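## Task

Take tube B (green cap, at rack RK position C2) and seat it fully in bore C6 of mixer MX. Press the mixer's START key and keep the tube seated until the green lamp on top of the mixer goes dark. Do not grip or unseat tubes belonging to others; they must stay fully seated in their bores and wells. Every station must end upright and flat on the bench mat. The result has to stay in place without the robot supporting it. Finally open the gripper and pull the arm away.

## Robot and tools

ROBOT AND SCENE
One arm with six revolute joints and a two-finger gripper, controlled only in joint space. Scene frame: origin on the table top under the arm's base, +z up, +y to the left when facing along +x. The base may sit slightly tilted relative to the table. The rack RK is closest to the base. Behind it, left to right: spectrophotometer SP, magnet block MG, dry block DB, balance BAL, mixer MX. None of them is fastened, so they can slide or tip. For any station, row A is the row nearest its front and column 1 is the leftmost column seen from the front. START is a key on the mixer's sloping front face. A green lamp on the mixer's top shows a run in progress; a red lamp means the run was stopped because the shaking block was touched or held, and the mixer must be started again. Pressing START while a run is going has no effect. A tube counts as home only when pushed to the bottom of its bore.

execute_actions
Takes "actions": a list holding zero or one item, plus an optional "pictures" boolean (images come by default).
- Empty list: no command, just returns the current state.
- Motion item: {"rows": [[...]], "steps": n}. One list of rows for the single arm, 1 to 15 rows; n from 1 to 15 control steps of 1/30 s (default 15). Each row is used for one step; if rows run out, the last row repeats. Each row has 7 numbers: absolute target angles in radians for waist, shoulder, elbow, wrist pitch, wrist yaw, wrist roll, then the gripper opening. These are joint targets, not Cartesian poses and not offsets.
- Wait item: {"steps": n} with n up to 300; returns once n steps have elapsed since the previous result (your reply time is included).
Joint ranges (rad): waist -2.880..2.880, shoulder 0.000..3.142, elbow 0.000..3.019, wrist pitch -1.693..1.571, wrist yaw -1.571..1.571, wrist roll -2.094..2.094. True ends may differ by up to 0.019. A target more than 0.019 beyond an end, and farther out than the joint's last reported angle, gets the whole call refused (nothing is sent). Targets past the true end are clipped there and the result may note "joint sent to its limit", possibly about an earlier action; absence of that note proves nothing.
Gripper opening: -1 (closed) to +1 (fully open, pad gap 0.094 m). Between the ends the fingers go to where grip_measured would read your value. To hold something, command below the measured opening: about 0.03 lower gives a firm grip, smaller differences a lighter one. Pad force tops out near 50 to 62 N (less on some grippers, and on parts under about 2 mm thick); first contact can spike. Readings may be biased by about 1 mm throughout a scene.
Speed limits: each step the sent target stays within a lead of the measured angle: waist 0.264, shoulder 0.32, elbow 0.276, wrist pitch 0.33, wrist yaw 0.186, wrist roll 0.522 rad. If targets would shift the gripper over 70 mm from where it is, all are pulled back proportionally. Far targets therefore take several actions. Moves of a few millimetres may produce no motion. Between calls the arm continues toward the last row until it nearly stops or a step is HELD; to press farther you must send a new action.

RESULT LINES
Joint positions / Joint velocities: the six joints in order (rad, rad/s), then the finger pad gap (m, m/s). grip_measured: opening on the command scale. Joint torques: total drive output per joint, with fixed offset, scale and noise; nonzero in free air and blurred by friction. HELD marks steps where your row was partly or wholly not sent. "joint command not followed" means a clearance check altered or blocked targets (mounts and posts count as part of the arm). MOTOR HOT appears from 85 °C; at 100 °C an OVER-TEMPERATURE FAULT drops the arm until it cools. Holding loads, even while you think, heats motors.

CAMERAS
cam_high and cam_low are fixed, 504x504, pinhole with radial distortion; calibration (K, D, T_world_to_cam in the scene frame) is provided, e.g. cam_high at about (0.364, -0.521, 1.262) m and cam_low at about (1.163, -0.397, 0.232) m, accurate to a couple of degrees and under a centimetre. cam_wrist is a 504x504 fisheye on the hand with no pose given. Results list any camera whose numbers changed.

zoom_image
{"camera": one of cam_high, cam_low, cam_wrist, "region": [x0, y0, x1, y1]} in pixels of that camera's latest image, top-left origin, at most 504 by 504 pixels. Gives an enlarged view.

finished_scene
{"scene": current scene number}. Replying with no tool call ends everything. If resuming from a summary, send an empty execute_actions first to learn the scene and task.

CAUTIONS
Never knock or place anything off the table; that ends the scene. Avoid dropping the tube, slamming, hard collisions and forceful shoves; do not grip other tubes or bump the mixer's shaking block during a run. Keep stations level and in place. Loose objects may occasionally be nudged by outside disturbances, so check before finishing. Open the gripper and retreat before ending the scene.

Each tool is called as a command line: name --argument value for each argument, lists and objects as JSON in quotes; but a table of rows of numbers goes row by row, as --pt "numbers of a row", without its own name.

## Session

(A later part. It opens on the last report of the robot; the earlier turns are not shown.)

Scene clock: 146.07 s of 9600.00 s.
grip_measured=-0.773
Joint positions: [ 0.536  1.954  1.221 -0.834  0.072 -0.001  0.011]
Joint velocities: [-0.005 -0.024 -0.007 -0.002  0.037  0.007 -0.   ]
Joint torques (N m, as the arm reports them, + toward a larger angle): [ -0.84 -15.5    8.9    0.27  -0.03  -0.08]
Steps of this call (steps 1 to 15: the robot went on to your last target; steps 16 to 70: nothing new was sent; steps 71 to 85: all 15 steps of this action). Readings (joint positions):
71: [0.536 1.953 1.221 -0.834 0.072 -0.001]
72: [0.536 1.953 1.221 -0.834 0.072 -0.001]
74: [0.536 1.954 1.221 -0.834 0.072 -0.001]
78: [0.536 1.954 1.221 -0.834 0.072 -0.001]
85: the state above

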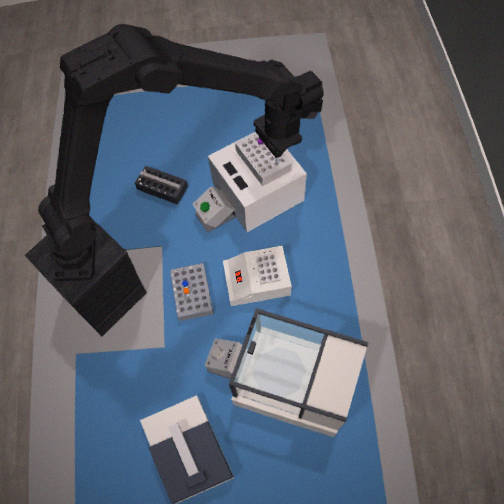

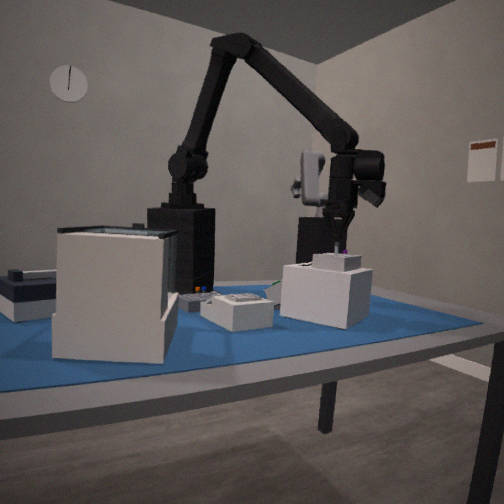

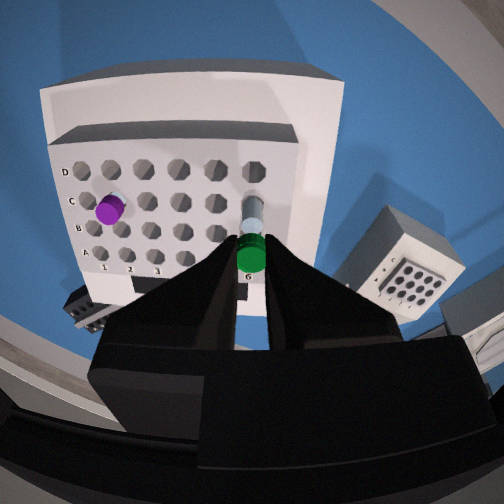

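execute_actions --actions '[{"rows":[[0.525,1.97,1.245,-0.835,0.072,-0.01,-0.79],[0.525,1.95,1.245,-0.84,0.072,-0.01,-0.79],[0.525,1.935,1.245,-0.845,0.072,-0.01,-0.79],[0.525,1.927,1.245,-0.85,0.072,-0.01,-0.79],[0.525,1.927,1.245,-0.855,0.072,-0.01,-0.79],[0.525,1.927,1.245,-0.86,0.072,-0.01,-0.79],[0.525,1.927,1.245,-0.863,0.072,-0.01,-0.79]]}]'

zoom_image --camera "cam_wrist" --region '[180,130,320,270]'

Scene clock: 152.23 s of 9600.00 s.
grip_measured=-0.773
Joint positions: [ 0.536  1.95   1.221 -0.848  0.072 -0.001  0.011]
Joint velocities: [-0.015 -0.015 -0.017 -0.002 -0.037 -0.11  -0.001]
Joint torques (N m, as the arm reports them, + toward a larger angle): [ -0.82 -21.47   8.87  -0.4   -0.04  -0.07]
Steps of this call (steps 1 to 15: the robot went on to your last target; steps 16 to 170: nothing new was sent; steps 171 to 185: all 15 steps of this action). Readings (joint positions):
171: [0.536 1.954 1.221 -0.834 0.072 -0.001]
172: [0.536 1.953 1.221 -0.834 0.072 -0.001]
174: [0.536 1.951 1.221 -0.834 0.072 -0.001]
178: [0.536 1.950 1.221 -0.844 0.072 -0.001]
185: the state above

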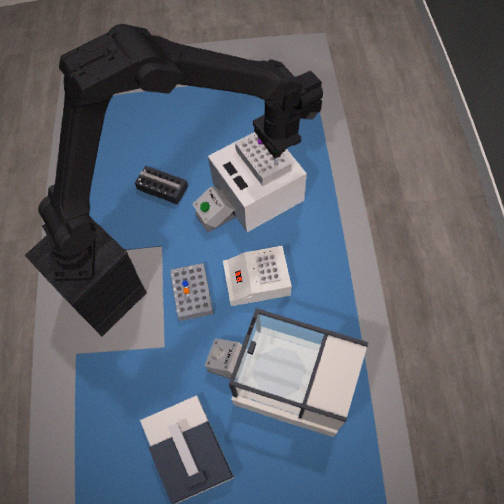

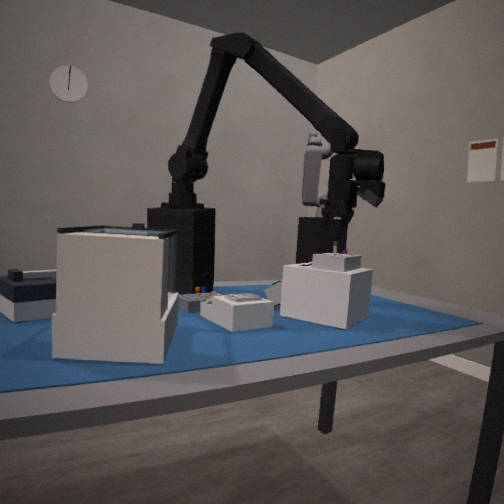

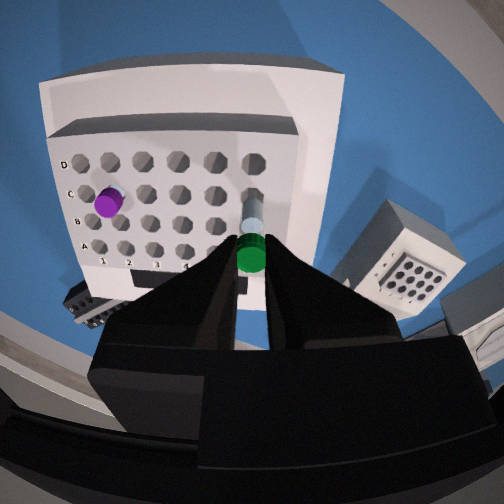

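Region (180, 130, 320, 270) of cam_wrist's 504x504 image, scaled by 3.600, with more detail than that image has.

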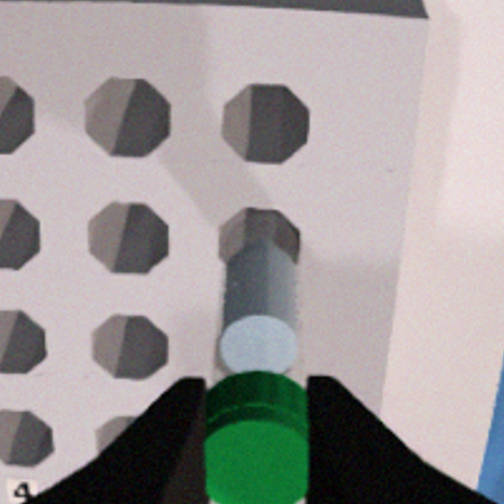

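execute_actions --actions '[{"rows":[[0.525,1.94,1.245,-0.85,0.072,-0.01,-0.79],[0.525,1.95,1.245,-0.845,0.072,-0.01,-0.79],[0.525,1.96,1.245,-0.84,0.072,-0.01,-0.79],[0.525,1.964,1.245,-0.836,0.072,-0.01,-0.79],[0.525,1.968,1.245,-0.833,0.072,-0.01,-0.79],[0.525,1.971,1.245,-0.83,0.072,-0.01,-0.79],[0.525,1.974,1.245,-0.828,0.072,-0.01,-0.79],[0.525,1.977,1.245,-0.826,0.072,-0.01,-0.79],[0.525,1.98,1.245,-0.824,0.072,-0.01,-0.79],[0.525,1.983,1.245,-0.822,0.072,-0.01,-0.79],[0.525,1.986,1.245,-0.82,0.072,-0.01,-0.79]]}]'

zoom_image --camera "cam_wrist" --region '[180,130,320,270]'

Scene clock: 159.93 s of 9600.00 s.
grip_measured=-0.773
Joint positions: [ 0.536  1.977  1.221 -0.832  0.073 -0.001  0.011]
Joint velocities: [-0.015  0.015  0.002  0.042 -0.066  0.007 -0.   ]
Joint torques (N m, as the arm reports them, + toward a larger angle): [ -0.49 -18.43   8.76   0.55  -0.09  -0.07]
Steps of this call (steps 1 to 15: the robot went on to your last target; steps 16 to 216: nothing new was sent; steps 217 to 231: all 15 steps of this action). Readings (joint positions):
217: [0.536 1.950 1.221 -0.848 0.072 -0.001]
218: [0.536 1.950 1.221 -0.848 0.072 -0.001]
220: [0.536 1.951 1.221 -0.848 0.072 -0.001]
224: [0.536 1.956 1.221 -0.846 0.072 -0.001]
231: the state above

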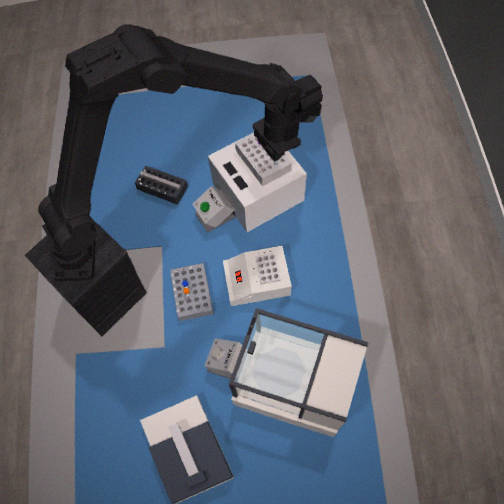

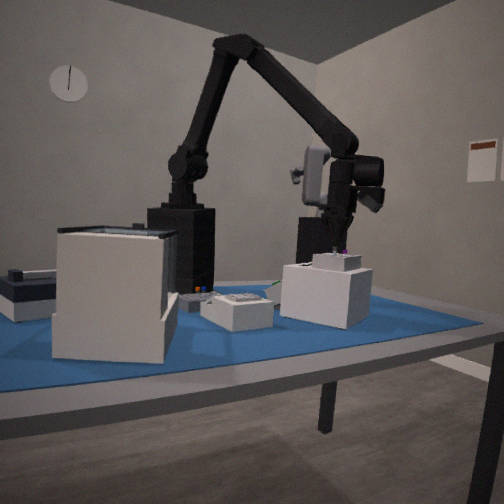

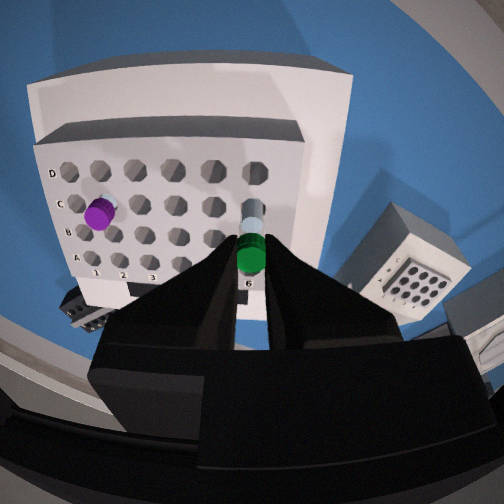

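Region (180, 130, 320, 270) of cam_wrist's 504x504 image, scaled by 3.600, with more detail than that image has.

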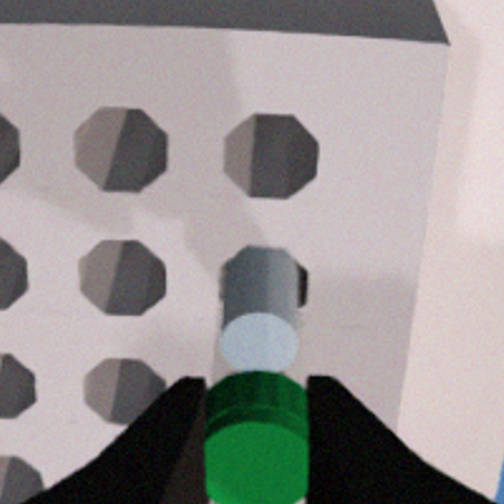

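In. Continue down a bit, then release.

execute_actions --actions '[{"rows":[[0.522,1.989,1.245,-0.818,0.074,-0.01,-0.79],[0.52,1.992,1.245,-0.816,0.075,-0.01,-0.79],[0.519,1.995,1.245,-0.814,0.076,-0.01,-0.79],[0.519,1.998,1.245,-0.812,0.077,-0.01,-0.79],[0.519,2.001,1.245,-0.81,0.077,-0.01,-0.79],[0.519,2.004,1.245,-0.808,0.077,-0.01,-0.79],[0.519,2.007,1.245,-0.806,0.077,-0.01,-0.79],[0.519,2.01,1.245,-0.804,0.077,-0.01,-0.79],[0.519,2.01,1.245,-0.804,0.077,-0.01,-0.79],[0.519,2.01,1.245,-0.804,0.077,-0.01,-0.79],[0.525,2.005,1.245,-0.81,0.077,-0.01,-0.75],[0.525,2.0,1.245,-0.815,0.077,-0.01,-0.68],[0.525,2.0,1.245,-0.815,0.077,-0.01,-0.6],[0.525,2.0,1.245,-0.815,0.077,-0.01,-0.55]]}]' --pictures false

execute_actions --actions '[{"steps":10}]'

zoom_image --camera "cam_low" --region '[300,210,370,280]'

Scene clock: 171.60 s of 9600.00 s.
grip_measured=-0.558
Joint positions: [ 0.535  1.997  1.221 -0.816  0.076 -0.001  0.021]
Joint velocities: [-0.015 -0.015  0.022 -0.012  0.007  0.007  0.012]
Joint torques (N m, as the arm reports them, + toward a larger angle): [ -0.58 -19.07   8.53   0.1   -0.02  -0.07]
Steps of this call (steps 1 to 15: the robot went on to your last target; steps 16 to 335: nothing new was sent; steps 336 to 350: all 15 steps of this action). Readings (joint positions):
336: [0.536 1.977 1.221 -0.831 0.074 -0.001]
337: [0.536 1.977 1.221 -0.831 0.074 -0.001]
339: [0.536 1.978 1.221 -0.829 0.074 -0.001]
343: [0.536 1.988 1.221 -0.821 0.075 -0.001]
350: the state above

Scene clock: 171.93 s of 9600.00 s.
grip_measured=-0.552
Joint positions: [ 0.535  1.997  1.221 -0.816  0.076 -0.001  0.021]
Joint velocities: [-0.015 -0.015  0.007 -0.007 -0.022  0.007  0.   ]
Joint torques (N m, as the arm reports them, + toward a larger angle): [ -0.98 -19.31   8.6    0.09  -0.02  -0.07]
Steps of this call (steps 1 to 10: the robot went on to your last target). Readings (joint positions):
1: [0.535 1.997 1.221 -0.816 0.076 -0.001]
2: [0.535 1.997 1.221 -0.816 0.076 -0.001]
4: [0.535 1.997 1.221 -0.816 0.076 -0.001]
8: [0.535 1.997 1.221 -0.816 0.076 -0.001]
10: the state above

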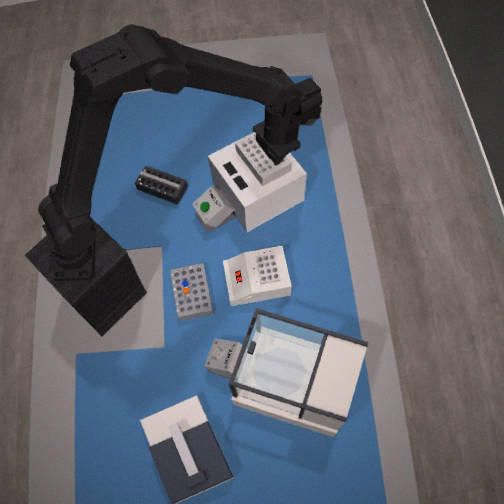

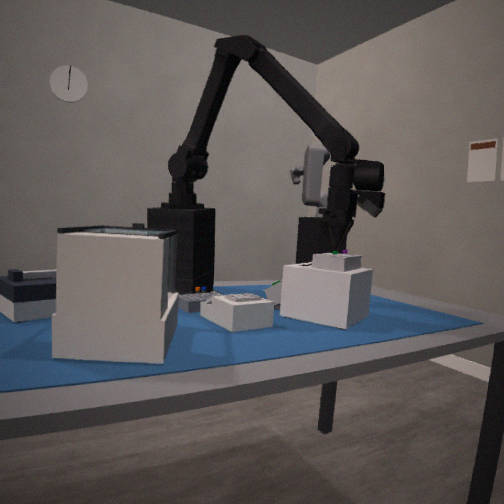

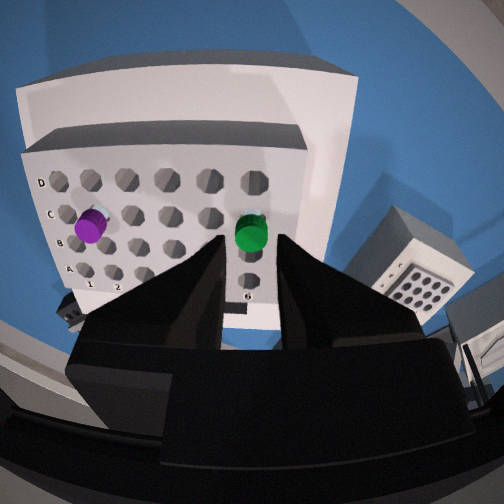

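Region (300, 210, 370, 280) of cam_low's 504x504 image, scaled by 7.200, with more detail than that image has.

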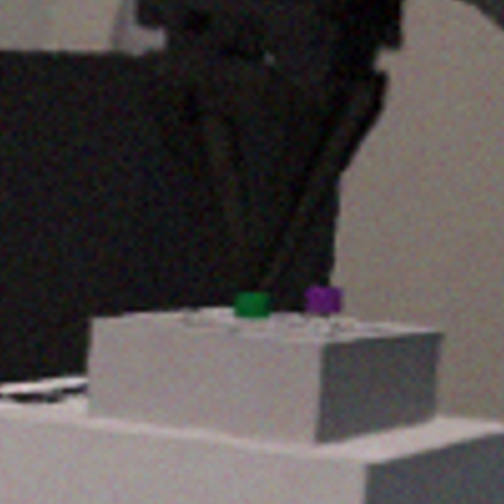

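execute_actions --actions '[{"rows":[[0.525,1.99,1.245,-0.82,0.077,-0.01,-0.55],[0.525,1.98,1.245,-0.83,0.077,-0.01,-0.55],[0.525,1.97,1.245,-0.835,0.077,-0.01,-0.55],[0.525,1.964,1.245,-0.84,0.077,-0.01,-0.55],[0.525,1.964,1.245,-0.84,0.077,-0.01,-0.55],[0.525,1.964,1.245,-0.84,0.077,-0.01,-0.55],[0.525,1.964,1.245,-0.84,0.077,-0.01,-0.55],[0.525,1.964,1.245,-0.84,0.077,-0.01,-0.65],[0.525,1.964,1.245,-0.84,0.077,-0.01,-0.75],[0.525,1.964,1.245,-0.84,0.077,-0.01,-0.85],[0.525,1.964,1.245,-0.84,0.077,-0.01,-0.95],[0.525,1.964,1.245,-0.84,0.077,-0.01,-1]]}]'

execute_actions --actions '[{"rows":[[0.525,1.975,1.245,-0.83,0.077,-0.01,-1],[0.525,1.985,1.245,-0.82,0.077,-0.01,-1],[0.525,1.992,1.245,-0.812,0.077,-0.01,-1],[0.525,1.997,1.245,-0.808,0.077,-0.01,-1],[0.525,2.002,1.245,-0.805,0.077,-0.01,-1],[0.525,2.007,1.245,-0.802,0.077,-0.01,-1],[0.525,2.012,1.245,-0.8,0.077,-0.01,-1],[0.525,2.017,1.245,-0.8,0.077,-0.01,-1],[0.525,2.022,1.245,-0.8,0.077,-0.01,-1],[0.525,2.027,1.245,-0.8,0.077,-0.01,-1],[0.525,2.032,1.245,-0.8,0.077,-0.01,-1],[0.525,2.037,1.245,-0.8,0.077,-0.01,-1]]}]'

zoom_image --camera "cam_low" --region '[300,210,370,280]'

Scene clock: 177.53 s of 9600.00 s.
grip_measured=-0.981
Joint positions: [ 0.535  1.985  1.221 -0.825  0.076 -0.001  0.001]
Joint velocities: [-0.005  0.005 -0.022 -0.002 -0.11   0.007 -0.001]
Joint torques (N m, as the arm reports them, + toward a larger angle): [ -0.55 -21.57   8.65  -0.43  -0.01  -0.07]
Steps of this call (steps 1 to 15: the robot went on to your last target; steps 16 to 153: nothing new was sent; steps 154 to 168: all 15 steps of this action). Readings (joint positions):
154: [0.535 1.997 1.221 -0.816 0.076 -0.001]
155: [0.535 1.997 1.221 -0.816 0.076 -0.001]
157: [0.535 1.996 1.221 -0.819 0.076 -0.001]
161: [0.535 1.990 1.221 -0.825 0.076 -0.001]
168: the state above

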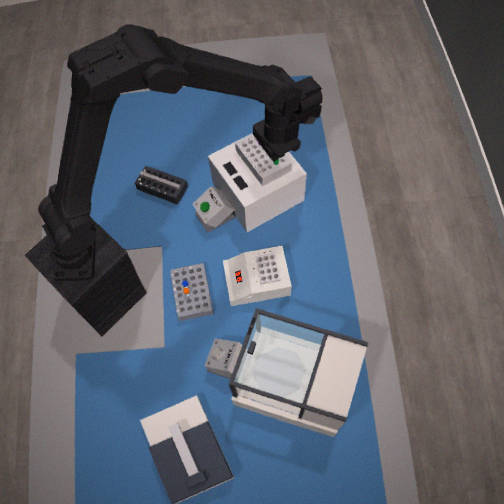

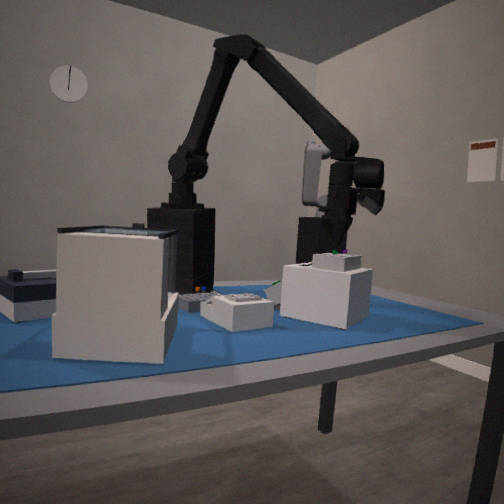

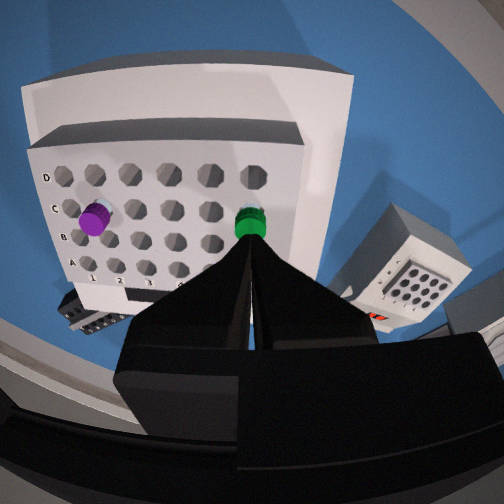

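Scene clock: 178.03 s of 9600.00 s.
grip_measured=-0.981
Joint positions: [ 0.535  2.003  1.225 -0.817  0.077 -0.001  0.001]
Joint velocities: [-0.005 -0.005 -0.022 -0.007 -0.066  0.022 -0.   ]
Joint torques (N m, as the arm reports them, + toward a larger angle): [ -0.84 -16.76   8.26   0.75  -0.05  -0.07]
Steps of this call (steps 1 to 15: all 15 steps of this action). Readings (joint positions):
1: [0.535 1.985 1.221 -0.825 0.076 -0.001]
2: [0.535 1.985 1.221 -0.825 0.076 -0.001]
4: [0.535 1.985 1.221 -0.825 0.076 -0.001]
8: [0.535 1.992 1.221 -0.819 0.076 -0.001]
15: the state above

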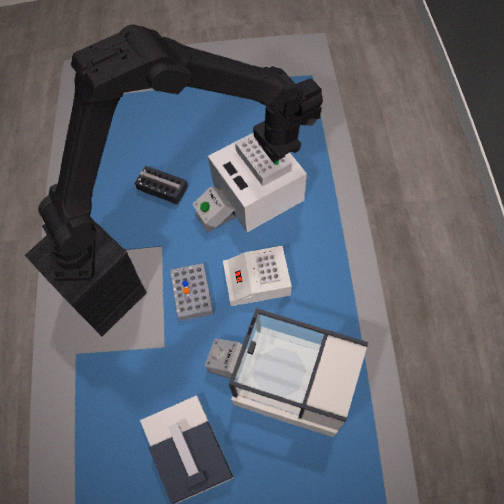

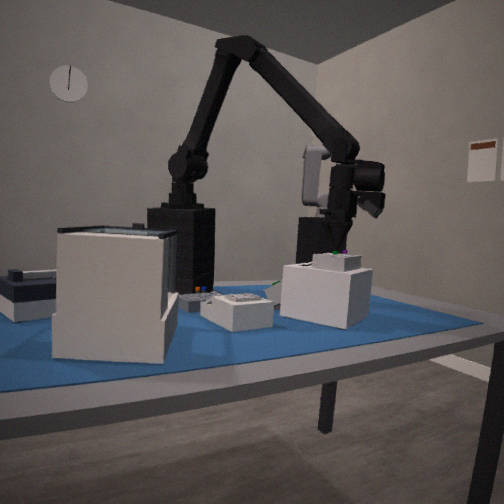

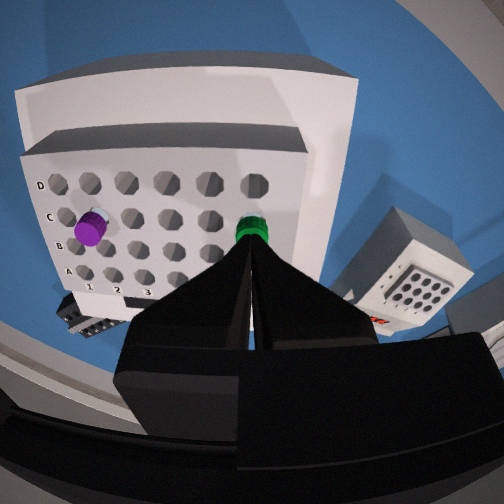

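Region (300, 210, 370, 280) of cam_low's 504x504 image, scaled by 7.200, with more detail than that image has.

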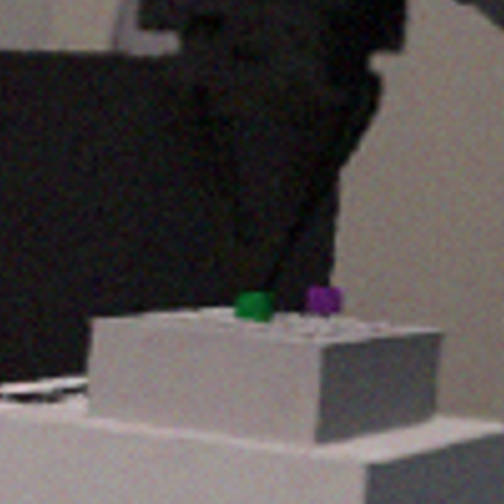

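execute_actions --actions '[{"rows":[[0.525,2.045,1.245,-0.8,0.077,-0.01,-1],[0.525,2.05,1.245,-0.8,0.077,-0.01,-1],[0.525,2.05,1.245,-0.8,0.077,-0.01,-1],[0.525,2.03,1.245,-0.81,0.077,-0.01,-1],[0.525,2.0,1.245,-0.82,0.077,-0.01,-1],[0.525,1.975,1.245,-0.835,0.077,-0.01,-1],[0.525,1.95,1.245,-0.85,0.077,-0.01,-1],[0.525,1.925,1.245,-0.865,0.077,-0.01,-1],[0.525,1.9,1.24,-0.88,0.077,-0.01,-1],[0.525,1.875,1.23,-0.89,0.077,-0.01,-1],[0.53,1.85,1.21,-0.89,0.077,-0.01,-1],[0.535,1.825,1.185,-0.89,0.077,-0.01,-1],[0.54,1.8,1.155,-0.89,0.077,-0.01,-1],[0.545,1.775,1.12,-0.885,0.077,-0.01,-1],[0.55,1.75,1.085,-0.88,0.077,-0.01,-1]]}]' --pictures false

execute_actions --actions '[{"rows":[[0.56,1.725,1.05,-0.87,0.077,-0.01,-1],[0.57,1.7,1.015,-0.86,0.077,-0.01,-1],[0.58,1.675,0.98,-0.85,0.077,-0.01,-1],[0.59,1.65,0.945,-0.84,0.077,-0.01,-1],[0.6,1.625,0.91,-0.83,0.077,-0.01,-1],[0.61,1.6,0.875,-0.82,0.077,-0.01,-1],[0.62,1.575,0.84,-0.81,0.077,-0.01,-1],[0.63,1.55,0.805,-0.8,0.077,-0.01,-1],[0.64,1.53,0.77,-0.79,0.077,-0.01,-1],[0.65,1.51,0.735,-0.78,0.077,-0.01,-1],[0.66,1.49,0.705,-0.77,0.077,-0.01,-1],[0.67,1.475,0.675,-0.755,0.077,-0.01,-1],[0.68,1.465,0.65,-0.73,0.077,-0.01,-1],[0.69,1.46,0.625,-0.7,0.077,-0.01,-1],[0.7,1.46,0.6,-0.66,0.077,-0.01,-1]]}]' --pictures false

execute_actions --actions '[{"rows":[[0.7,1.465,0.575,-0.61,0.077,-0.01,-1],[0.7,1.47,0.55,-0.56,0.077,-0.01,-1],[0.7,1.48,0.53,-0.51,0.077,-0.01,-1],[0.7,1.49,0.51,-0.46,0.077,-0.01,-1],[0.7,1.5,0.49,-0.41,0.077,-0.01,-1],[0.7,1.515,0.47,-0.36,0.077,-0.01,-1],[0.7,1.53,0.455,-0.31,0.077,-0.01,-1],[0.7,1.545,0.44,-0.26,0.077,-0.01,-1],[0.7,1.56,0.425,-0.21,0.077,-0.01,-1],[0.7,1.575,0.415,-0.16,0.077,-0.01,-1],[0.7,1.59,0.405,-0.11,0.077,-0.01,-1],[0.7,1.605,0.395,-0.06,0.077,-0.01,-1],[0.7,1.62,0.388,-0.02,0.077,-0.01,-1],[0.7,1.635,0.382,0.02,0.077,-0.01,-1],[0.7,1.645,0.38,0.06,0.077,-0.01,-1]]}]' --pictures false

execute_actions --actions '[{"steps":12}]'

Scene clock: 187.97 s of 9600.00 s.
grip_measured=-0.981
Joint positions: [ 0.535  1.819  1.146 -0.867  0.077 -0.001  0.001]
Joint velocities: [-0.015 -1.109 -0.759 -0.007 -0.037 -0.007  0.   ]
Joint torques (N m, as the arm reports them, + toward a larger angle): [  1.41 -18.47   5.83  -0.3   -0.06  -0.08]
Steps of this call (steps 1 to 15: the robot went on to your last target; steps 16 to 283: nothing new was sent; steps 284 to 298: all 15 steps of this action). Readings (joint positions):
284: [0.535 2.003 1.225 -0.817 0.077 -0.001]
285: [0.535 2.003 1.225 -0.817 0.077 -0.001]
287: [0.535 2.004 1.225 -0.817 0.077 -0.001]
291: [0.535 1.992 1.225 -0.830 0.077 -0.001]
298: the state above

Scene clock: 188.47 s of 9600.00 s.
grip_measured=-0.981
Joint positions: [ 0.673  1.478  0.631 -0.74   0.077 -0.001  0.001]
Joint velocities: [ 0.22  -0.298 -0.745  0.823 -0.022 -0.022  0.   ]
Joint torques (N m, as the arm reports them, + toward a larger angle): [  0.63 -10.24   7.5    0.72  -0.03  -0.07]
Steps of this call (steps 1 to 15: all 15 steps of this action). Readings (joint positions):
1: [0.536 1.781 1.116 -0.867 0.077 -0.001]
2: [0.537 1.744 1.084 -0.867 0.077 -0.001]
4: [0.546 1.679 1.015 -0.862 0.077 -0.001]
8: [0.591 1.589 0.866 -0.833 0.077 -0.001]
15: the state above

Scene clock: 188.97 s of 9600.00 s.
grip_measured=-0.981
Joint positions: [ 0.69   1.622  0.384 -0.043  0.077 -0.001  0.001]
Joint velocities: [-0.005  0.415 -0.183  1.189  0.007 -0.037  0.   ]
Joint torques (N m, as the arm reports them, + toward a larger angle): [  0.16 -10.62   4.56   1.05  -0.05  -0.07]
Steps of this call (steps 1 to 15: all 15 steps of this action). Readings (joint positions):
1: [0.681 1.471 0.606 -0.707 0.077 -0.001]
2: [0.686 1.468 0.582 -0.666 0.077 -0.001]
4: [0.690 1.471 0.539 -0.572 0.077 -0.001]
8: [0.690 1.506 0.466 -0.373 0.077 -0.001]
15: the state above

Scene clock: 189.37 s of 9600.00 s.
grip_measured=-0.981
Joint positions: [ 0.69   1.647  0.379  0.038  0.077 -0.001  0.001]
Joint velocities: [ 0.005 -0.015  0.012 -0.007 -0.066 -0.022 -0.001]
Joint torques (N m, as the arm reports them, + toward a larger angle): [  0.4  -10.43   3.97   1.48  -0.05  -0.06]
Steps of this call (steps 1 to 12: the robot went on to your last target). Readings (joint positions):
1: [0.690 1.634 0.381 -0.011 0.077 -0.001]
2: [0.690 1.642 0.379 0.008 0.077 -0.001]
4: [0.690 1.647 0.379 0.027 0.077 -0.001]
8: [0.690 1.647 0.379 0.037 0.077 -0.001]
12: the state above

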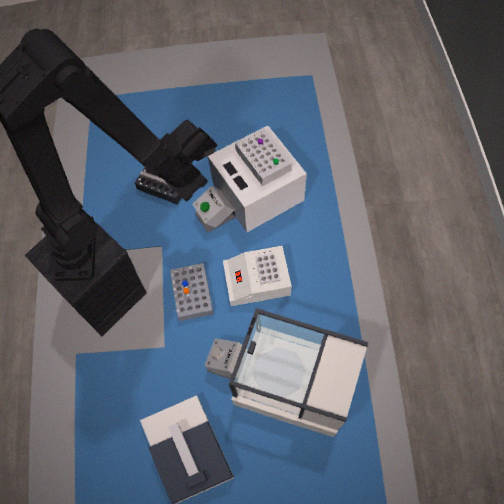

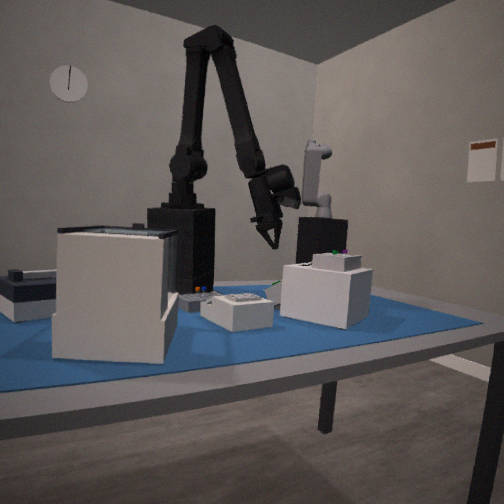

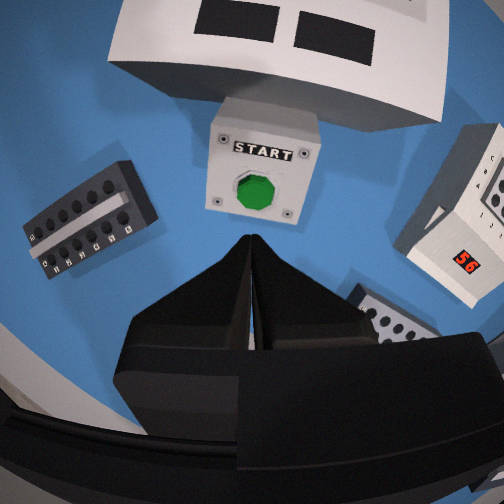

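execute_actions --actions '[{"rows":[[0.69,1.674,0.383,0.08,0.077,-0.01,-1],[0.685,1.701,0.386,0.105,0.077,-0.01,-1],[0.68,1.728,0.389,0.13,0.077,-0.01,-1],[0.675,1.755,0.392,0.155,0.077,-0.01,-1],[0.67,1.782,0.395,0.18,0.077,-0.01,-1],[0.668,1.809,0.398,0.205,0.077,-0.01,-1],[0.668,1.836,0.401,0.23,0.077,-0.01,-1],[0.668,1.863,0.405,0.253,0.077,-0.01,-1],[0.668,1.89,0.41,0.276,0.077,-0.01,-1],[0.668,1.917,0.415,0.298,0.077,-0.01,-1],[0.668,1.944,0.42,0.32,0.077,-0.01,-1],[0.668,1.971,0.425,0.342,0.077,-0.01,-1],[0.668,1.995,0.429,0.362,0.077,-0.01,-1],[0.668,2.012,0.432,0.376,0.077,-0.01,-1],[0.668,2.02,0.434,0.385,0.077,-0.01,-1]]}]' --pictures false

execute_actions --actions '[{"steps":12}]'

Scene clock: 194.43 s of 9600.00 s.
grip_measured=-0.981
Joint positions: [ 0.683  1.998  0.417  0.334  0.077 -0.001  0.001]
Joint velocities: [-0.015  0.542  0.178  0.437  0.007  0.022 -0.   ]
Joint torques (N m, as the arm reports them, + toward a larger angle): [ -1.77 -13.11   1.89   1.38  -0.05  -0.08]
Steps of this call (steps 1 to 30: the robot went on to your last target; steps 31 to 137: nothing new was sent; steps 138 to 152: all 15 steps of this action). Readings (joint positions):
138: [0.690 1.648 0.379 0.042 0.077 -0.001]
139: [0.690 1.655 0.379 0.054 0.077 -0.001]
141: [0.690 1.688 0.379 0.096 0.077 -0.001]
145: [0.685 1.806 0.383 0.188 0.077 -0.001]
152: the state above

Scene clock: 194.83 s of 9600.00 s.
grip_measured=-0.981
Joint positions: [ 0.683  2.026  0.427  0.363  0.077 -0.001  0.001]
Joint velocities: [ 0.005 -0.015  0.002 -0.007  0.007  0.037 -0.   ]
Joint torques (N m, as the arm reports them, + toward a larger angle): [ -1.86 -13.1    1.61   1.47  -0.04  -0.08]
Steps of this call (steps 1 to 12: the robot went on to your last target). Readings (joint positions):
1: [0.683 2.013 0.422 0.345 0.077 -0.001]
2: [0.683 2.022 0.425 0.352 0.077 -0.001]
4: [0.683 2.026 0.427 0.358 0.077 -0.001]
8: [0.683 2.026 0.427 0.363 0.077 -0.001]
12: the state above

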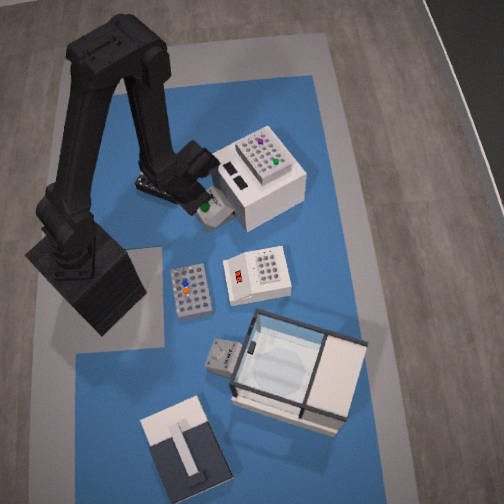

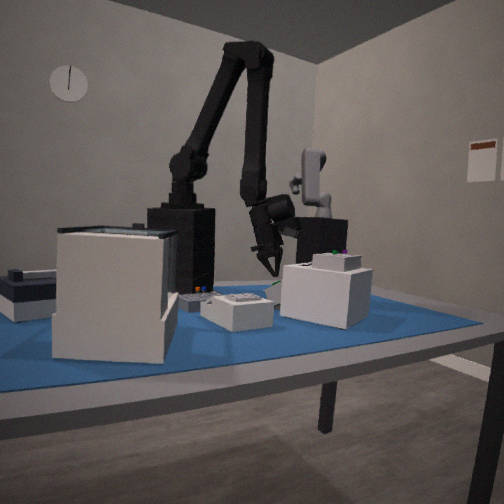

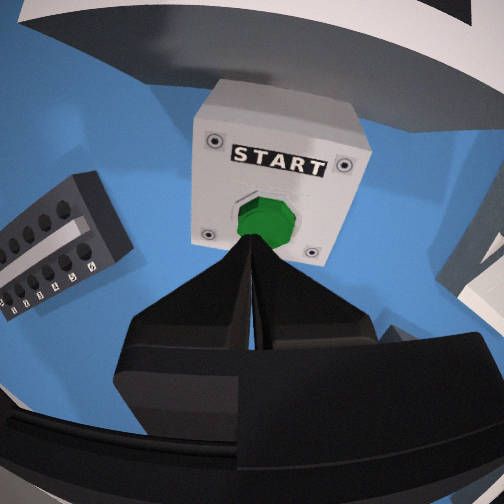

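execute_actions --actions '[{"rows":[[0.663,2.03,0.436,0.392,0.077,-0.01,-1],[0.658,2.04,0.438,0.4,0.077,-0.01,-1],[0.653,2.05,0.44,0.408,0.077,-0.01,-1],[0.648,2.06,0.443,0.416,0.077,-0.01,-1],[0.646,2.07,0.445,0.424,0.077,-0.01,-1],[0.646,2.08,0.448,0.432,0.077,-0.01,-1],[0.646,2.09,0.45,0.44,0.077,-0.01,-1],[0.646,2.1,0.453,0.448,0.077,-0.01,-1],[0.646,2.11,0.455,0.456,0.077,-0.01,-1],[0.646,2.12,0.458,0.464,0.077,-0.01,-1]]}]'

Scene clock: 198.03 s of 9600.00 s.
grip_measured=-0.981
Joint positions: [ 0.659  2.099  0.448  0.445  0.079 -0.001  0.001]
Joint velocities: [-0.005 -0.005 -0.007 -0.012 -0.007  0.007 -0.   ]
Joint torques (N m, as the arm reports them, + toward a larger angle): [ -1.33 -11.03   1.48   1.37  -0.12  -0.07]
Steps of this call (steps 1 to 30: the robot went on to your last target; steps 31 to 81: nothing new was sent; steps 82 to 96: all 15 steps of this action). Readings (joint positions):
82: [0.683 2.026 0.427 0.364 0.077 -0.001]
83: [0.681 2.027 0.427 0.368 0.077 -0.001]
85: [0.675 2.033 0.429 0.381 0.077 -0.001]
89: [0.660 2.070 0.442 0.412 0.077 -0.001]
96: the state above

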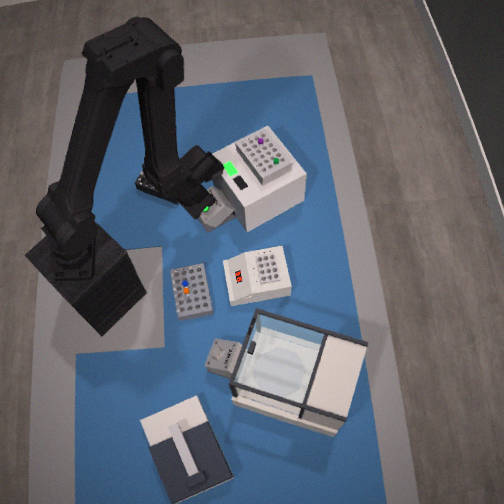

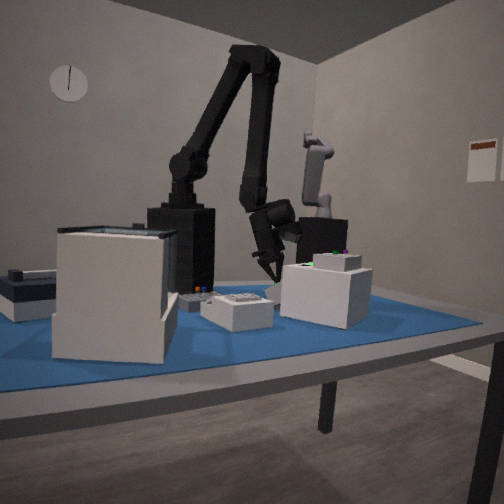

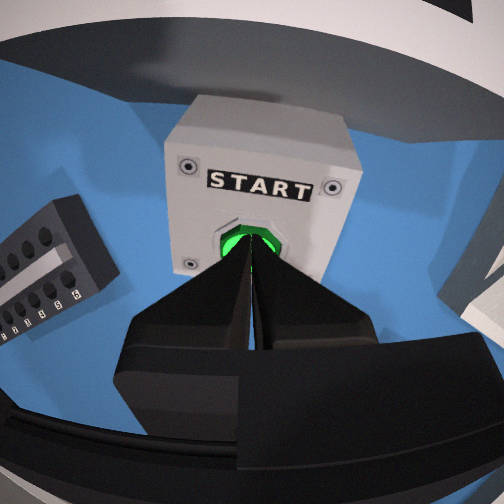

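Running. Retreat.

execute_actions --actions '[{"rows":[[0.655,2.09,0.445,0.42,0.077,-0.01,-1],[0.655,2.06,0.438,0.39,0.077,-0.01,-1],[0.655,2.03,0.43,0.36,0.077,-0.01,-1],[0.655,2.0,0.422,0.33,0.077,-0.01,-1],[0.655,1.965,0.414,0.295,0.077,-0.01,-1],[0.655,1.93,0.406,0.26,0.077,-0.01,-1],[0.655,1.895,0.398,0.225,0.077,-0.01,-1],[0.655,1.86,0.39,0.19,0.077,-0.01,-1],[0.655,1.825,0.385,0.15,0.077,-0.01,-1],[0.655,1.79,0.38,0.11,0.077,-0.01,-1],[0.655,1.755,0.375,0.07,0.077,-0.01,-1],[0.655,1.72,0.37,0.03,0.077,-0.01,-1],[0.655,1.685,0.37,-0.01,0.077,-0.01,-1],[0.655,1.65,0.37,-0.05,0.077,-0.01,-1],[0.655,1.615,0.37,-0.09,0.077,-0.01,-1]]}]' --pictures false

execute_actions --actions '[{"rows":[[0.655,1.58,0.37,-0.13,0.077,-0.01,-1],[0.655,1.545,0.37,-0.17,0.077,-0.01,-1],[0.655,1.51,0.37,-0.21,0.077,-0.01,-1],[0.655,1.475,0.37,-0.25,0.077,-0.01,-1],[0.655,1.44,0.37,-0.29,0.077,-0.01,-1],[0.655,1.405,0.37,-0.33,0.077,-0.01,-1],[0.655,1.37,0.37,-0.37,0.077,-0.01,-1],[0.655,1.335,0.37,-0.41,0.077,-0.01,-1],[0.655,1.3,0.37,-0.45,0.077,-0.01,-1],[0.655,1.27,0.37,-0.48,0.077,-0.01,-1],[0.655,1.24,0.37,-0.51,0.077,-0.01,-1],[0.655,1.22,0.37,-0.53,0.077,-0.01,-1],[0.655,1.2,0.37,-0.55,0.077,-0.01,-1]]}]' --pictures false

execute_actions --actions '[{"steps":240}]'

zoom_image --camera "cam_high" --region '[190,110,320,240]'

Scene clock: 205.10 s of 9600.00 s.
grip_measured=-0.981
Joint positions: [ 0.659  1.68   0.374 -0.001  0.078 -0.001  0.001]
Joint velocities: [-0.005 -1.011 -0.032 -1.17  -0.051  0.022  0.   ]
Joint torques (N m, as the arm reports them, + toward a larger angle): [ -1.02 -10.2    3.15   0.38  -0.07  -0.07]
Steps of this call (steps 1 to 15: the robot went on to your last target; steps 16 to 197: nothing new was sent; steps 198 to 212: all 15 steps of this action). Readings (joint positions):
198: [0.659 2.097 0.447 0.443 0.079 -0.001]
199: [0.659 2.092 0.446 0.437 0.079 -0.001]
201: [0.659 2.063 0.440 0.395 0.078 -0.001]
205: [0.659 1.944 0.409 0.268 0.078 -0.001]
212: the state above

Scene clock: 205.60 s of 9600.00 s.
grip_measured=-0.981
Joint positions: [ 0.659  1.201  0.372 -0.519  0.078 -0.001  0.001]
Joint velocities: [-0.015 -0.337 -0.002 -0.247 -0.007 -0.022  0.   ]
Joint torques (N m, as the arm reports them, + toward a larger angle): [-1.37 -4.52  6.69  0.22 -0.06 -0.06]
Steps of this call (steps 1 to 15: all 15 steps of this action). Readings (joint positions):
1: [0.659 1.645 0.374 -0.040 0.078 -0.001]
2: [0.659 1.611 0.374 -0.080 0.078 -0.001]
4: [0.659 1.542 0.374 -0.159 0.078 -0.001]
8: [0.659 1.402 0.374 -0.319 0.078 -0.001]
15: the state above

Scene clock: 213.60 s of 9600.00 s.
grip_measured=-0.981
Joint positions: [ 0.659  1.192  0.37  -0.535  0.078 -0.001  0.001]
Joint velocities: [ 0.005 -0.005 -0.002 -0.007 -0.022 -0.022 -0.001]
Joint torques (N m, as the arm reports them, + toward a larger angle): [-1.29 -5.83  6.85 -0.02 -0.07 -0.07]
Steps of this call (steps 1 to 30: the robot went on to your last target; steps 31 to 240: nothing new was sent). Readings (joint positions):
1: [0.659 1.193 0.372 -0.526 0.078 -0.001]
2: [0.659 1.192 0.372 -0.529 0.078 -0.001]
4: [0.659 1.192 0.371 -0.533 0.078 -0.001]
8: [0.659 1.192 0.370 -0.535 0.078 -0.001]
240: the state above
The arm was judged still, so your last target was given up. Only a new action makes it travel on or press farther. Fingers that are still opening or closing keep moving.

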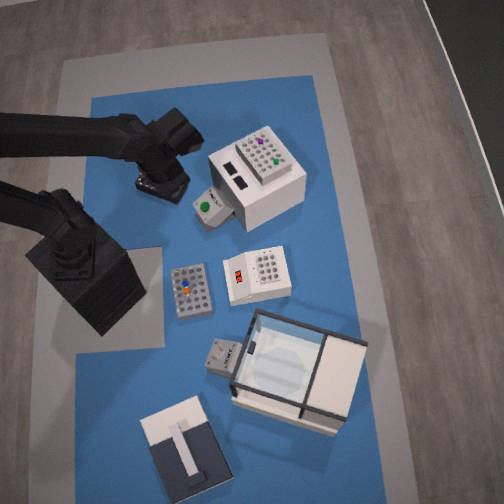

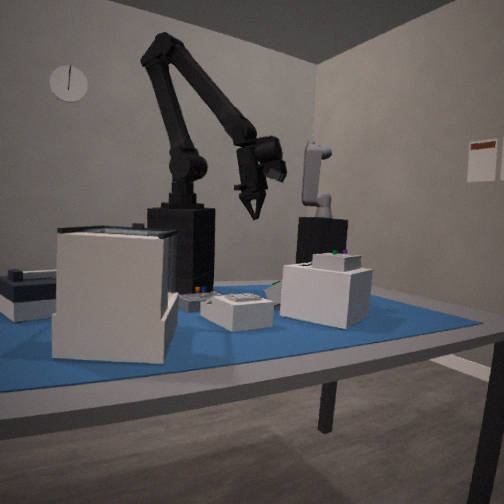

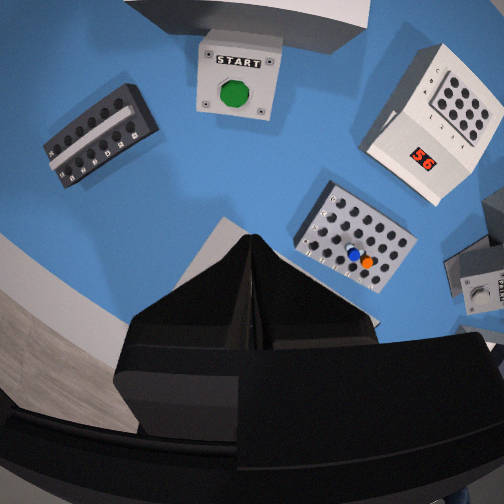

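Region (190, 110, 320, 240) of cam_high's 504x504 image, scaled by 3.877, with more detail than that image has.

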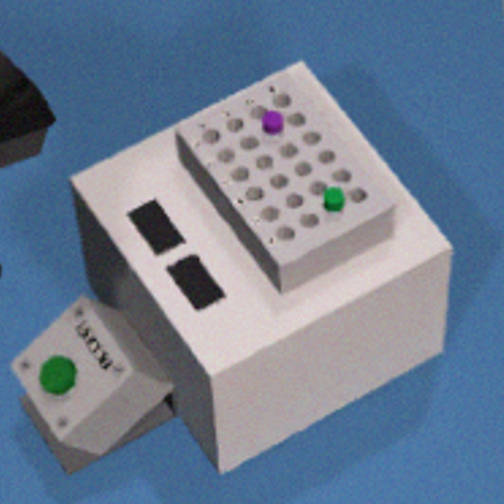

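finished_scene --scene 2

The scene is finished: the task was done.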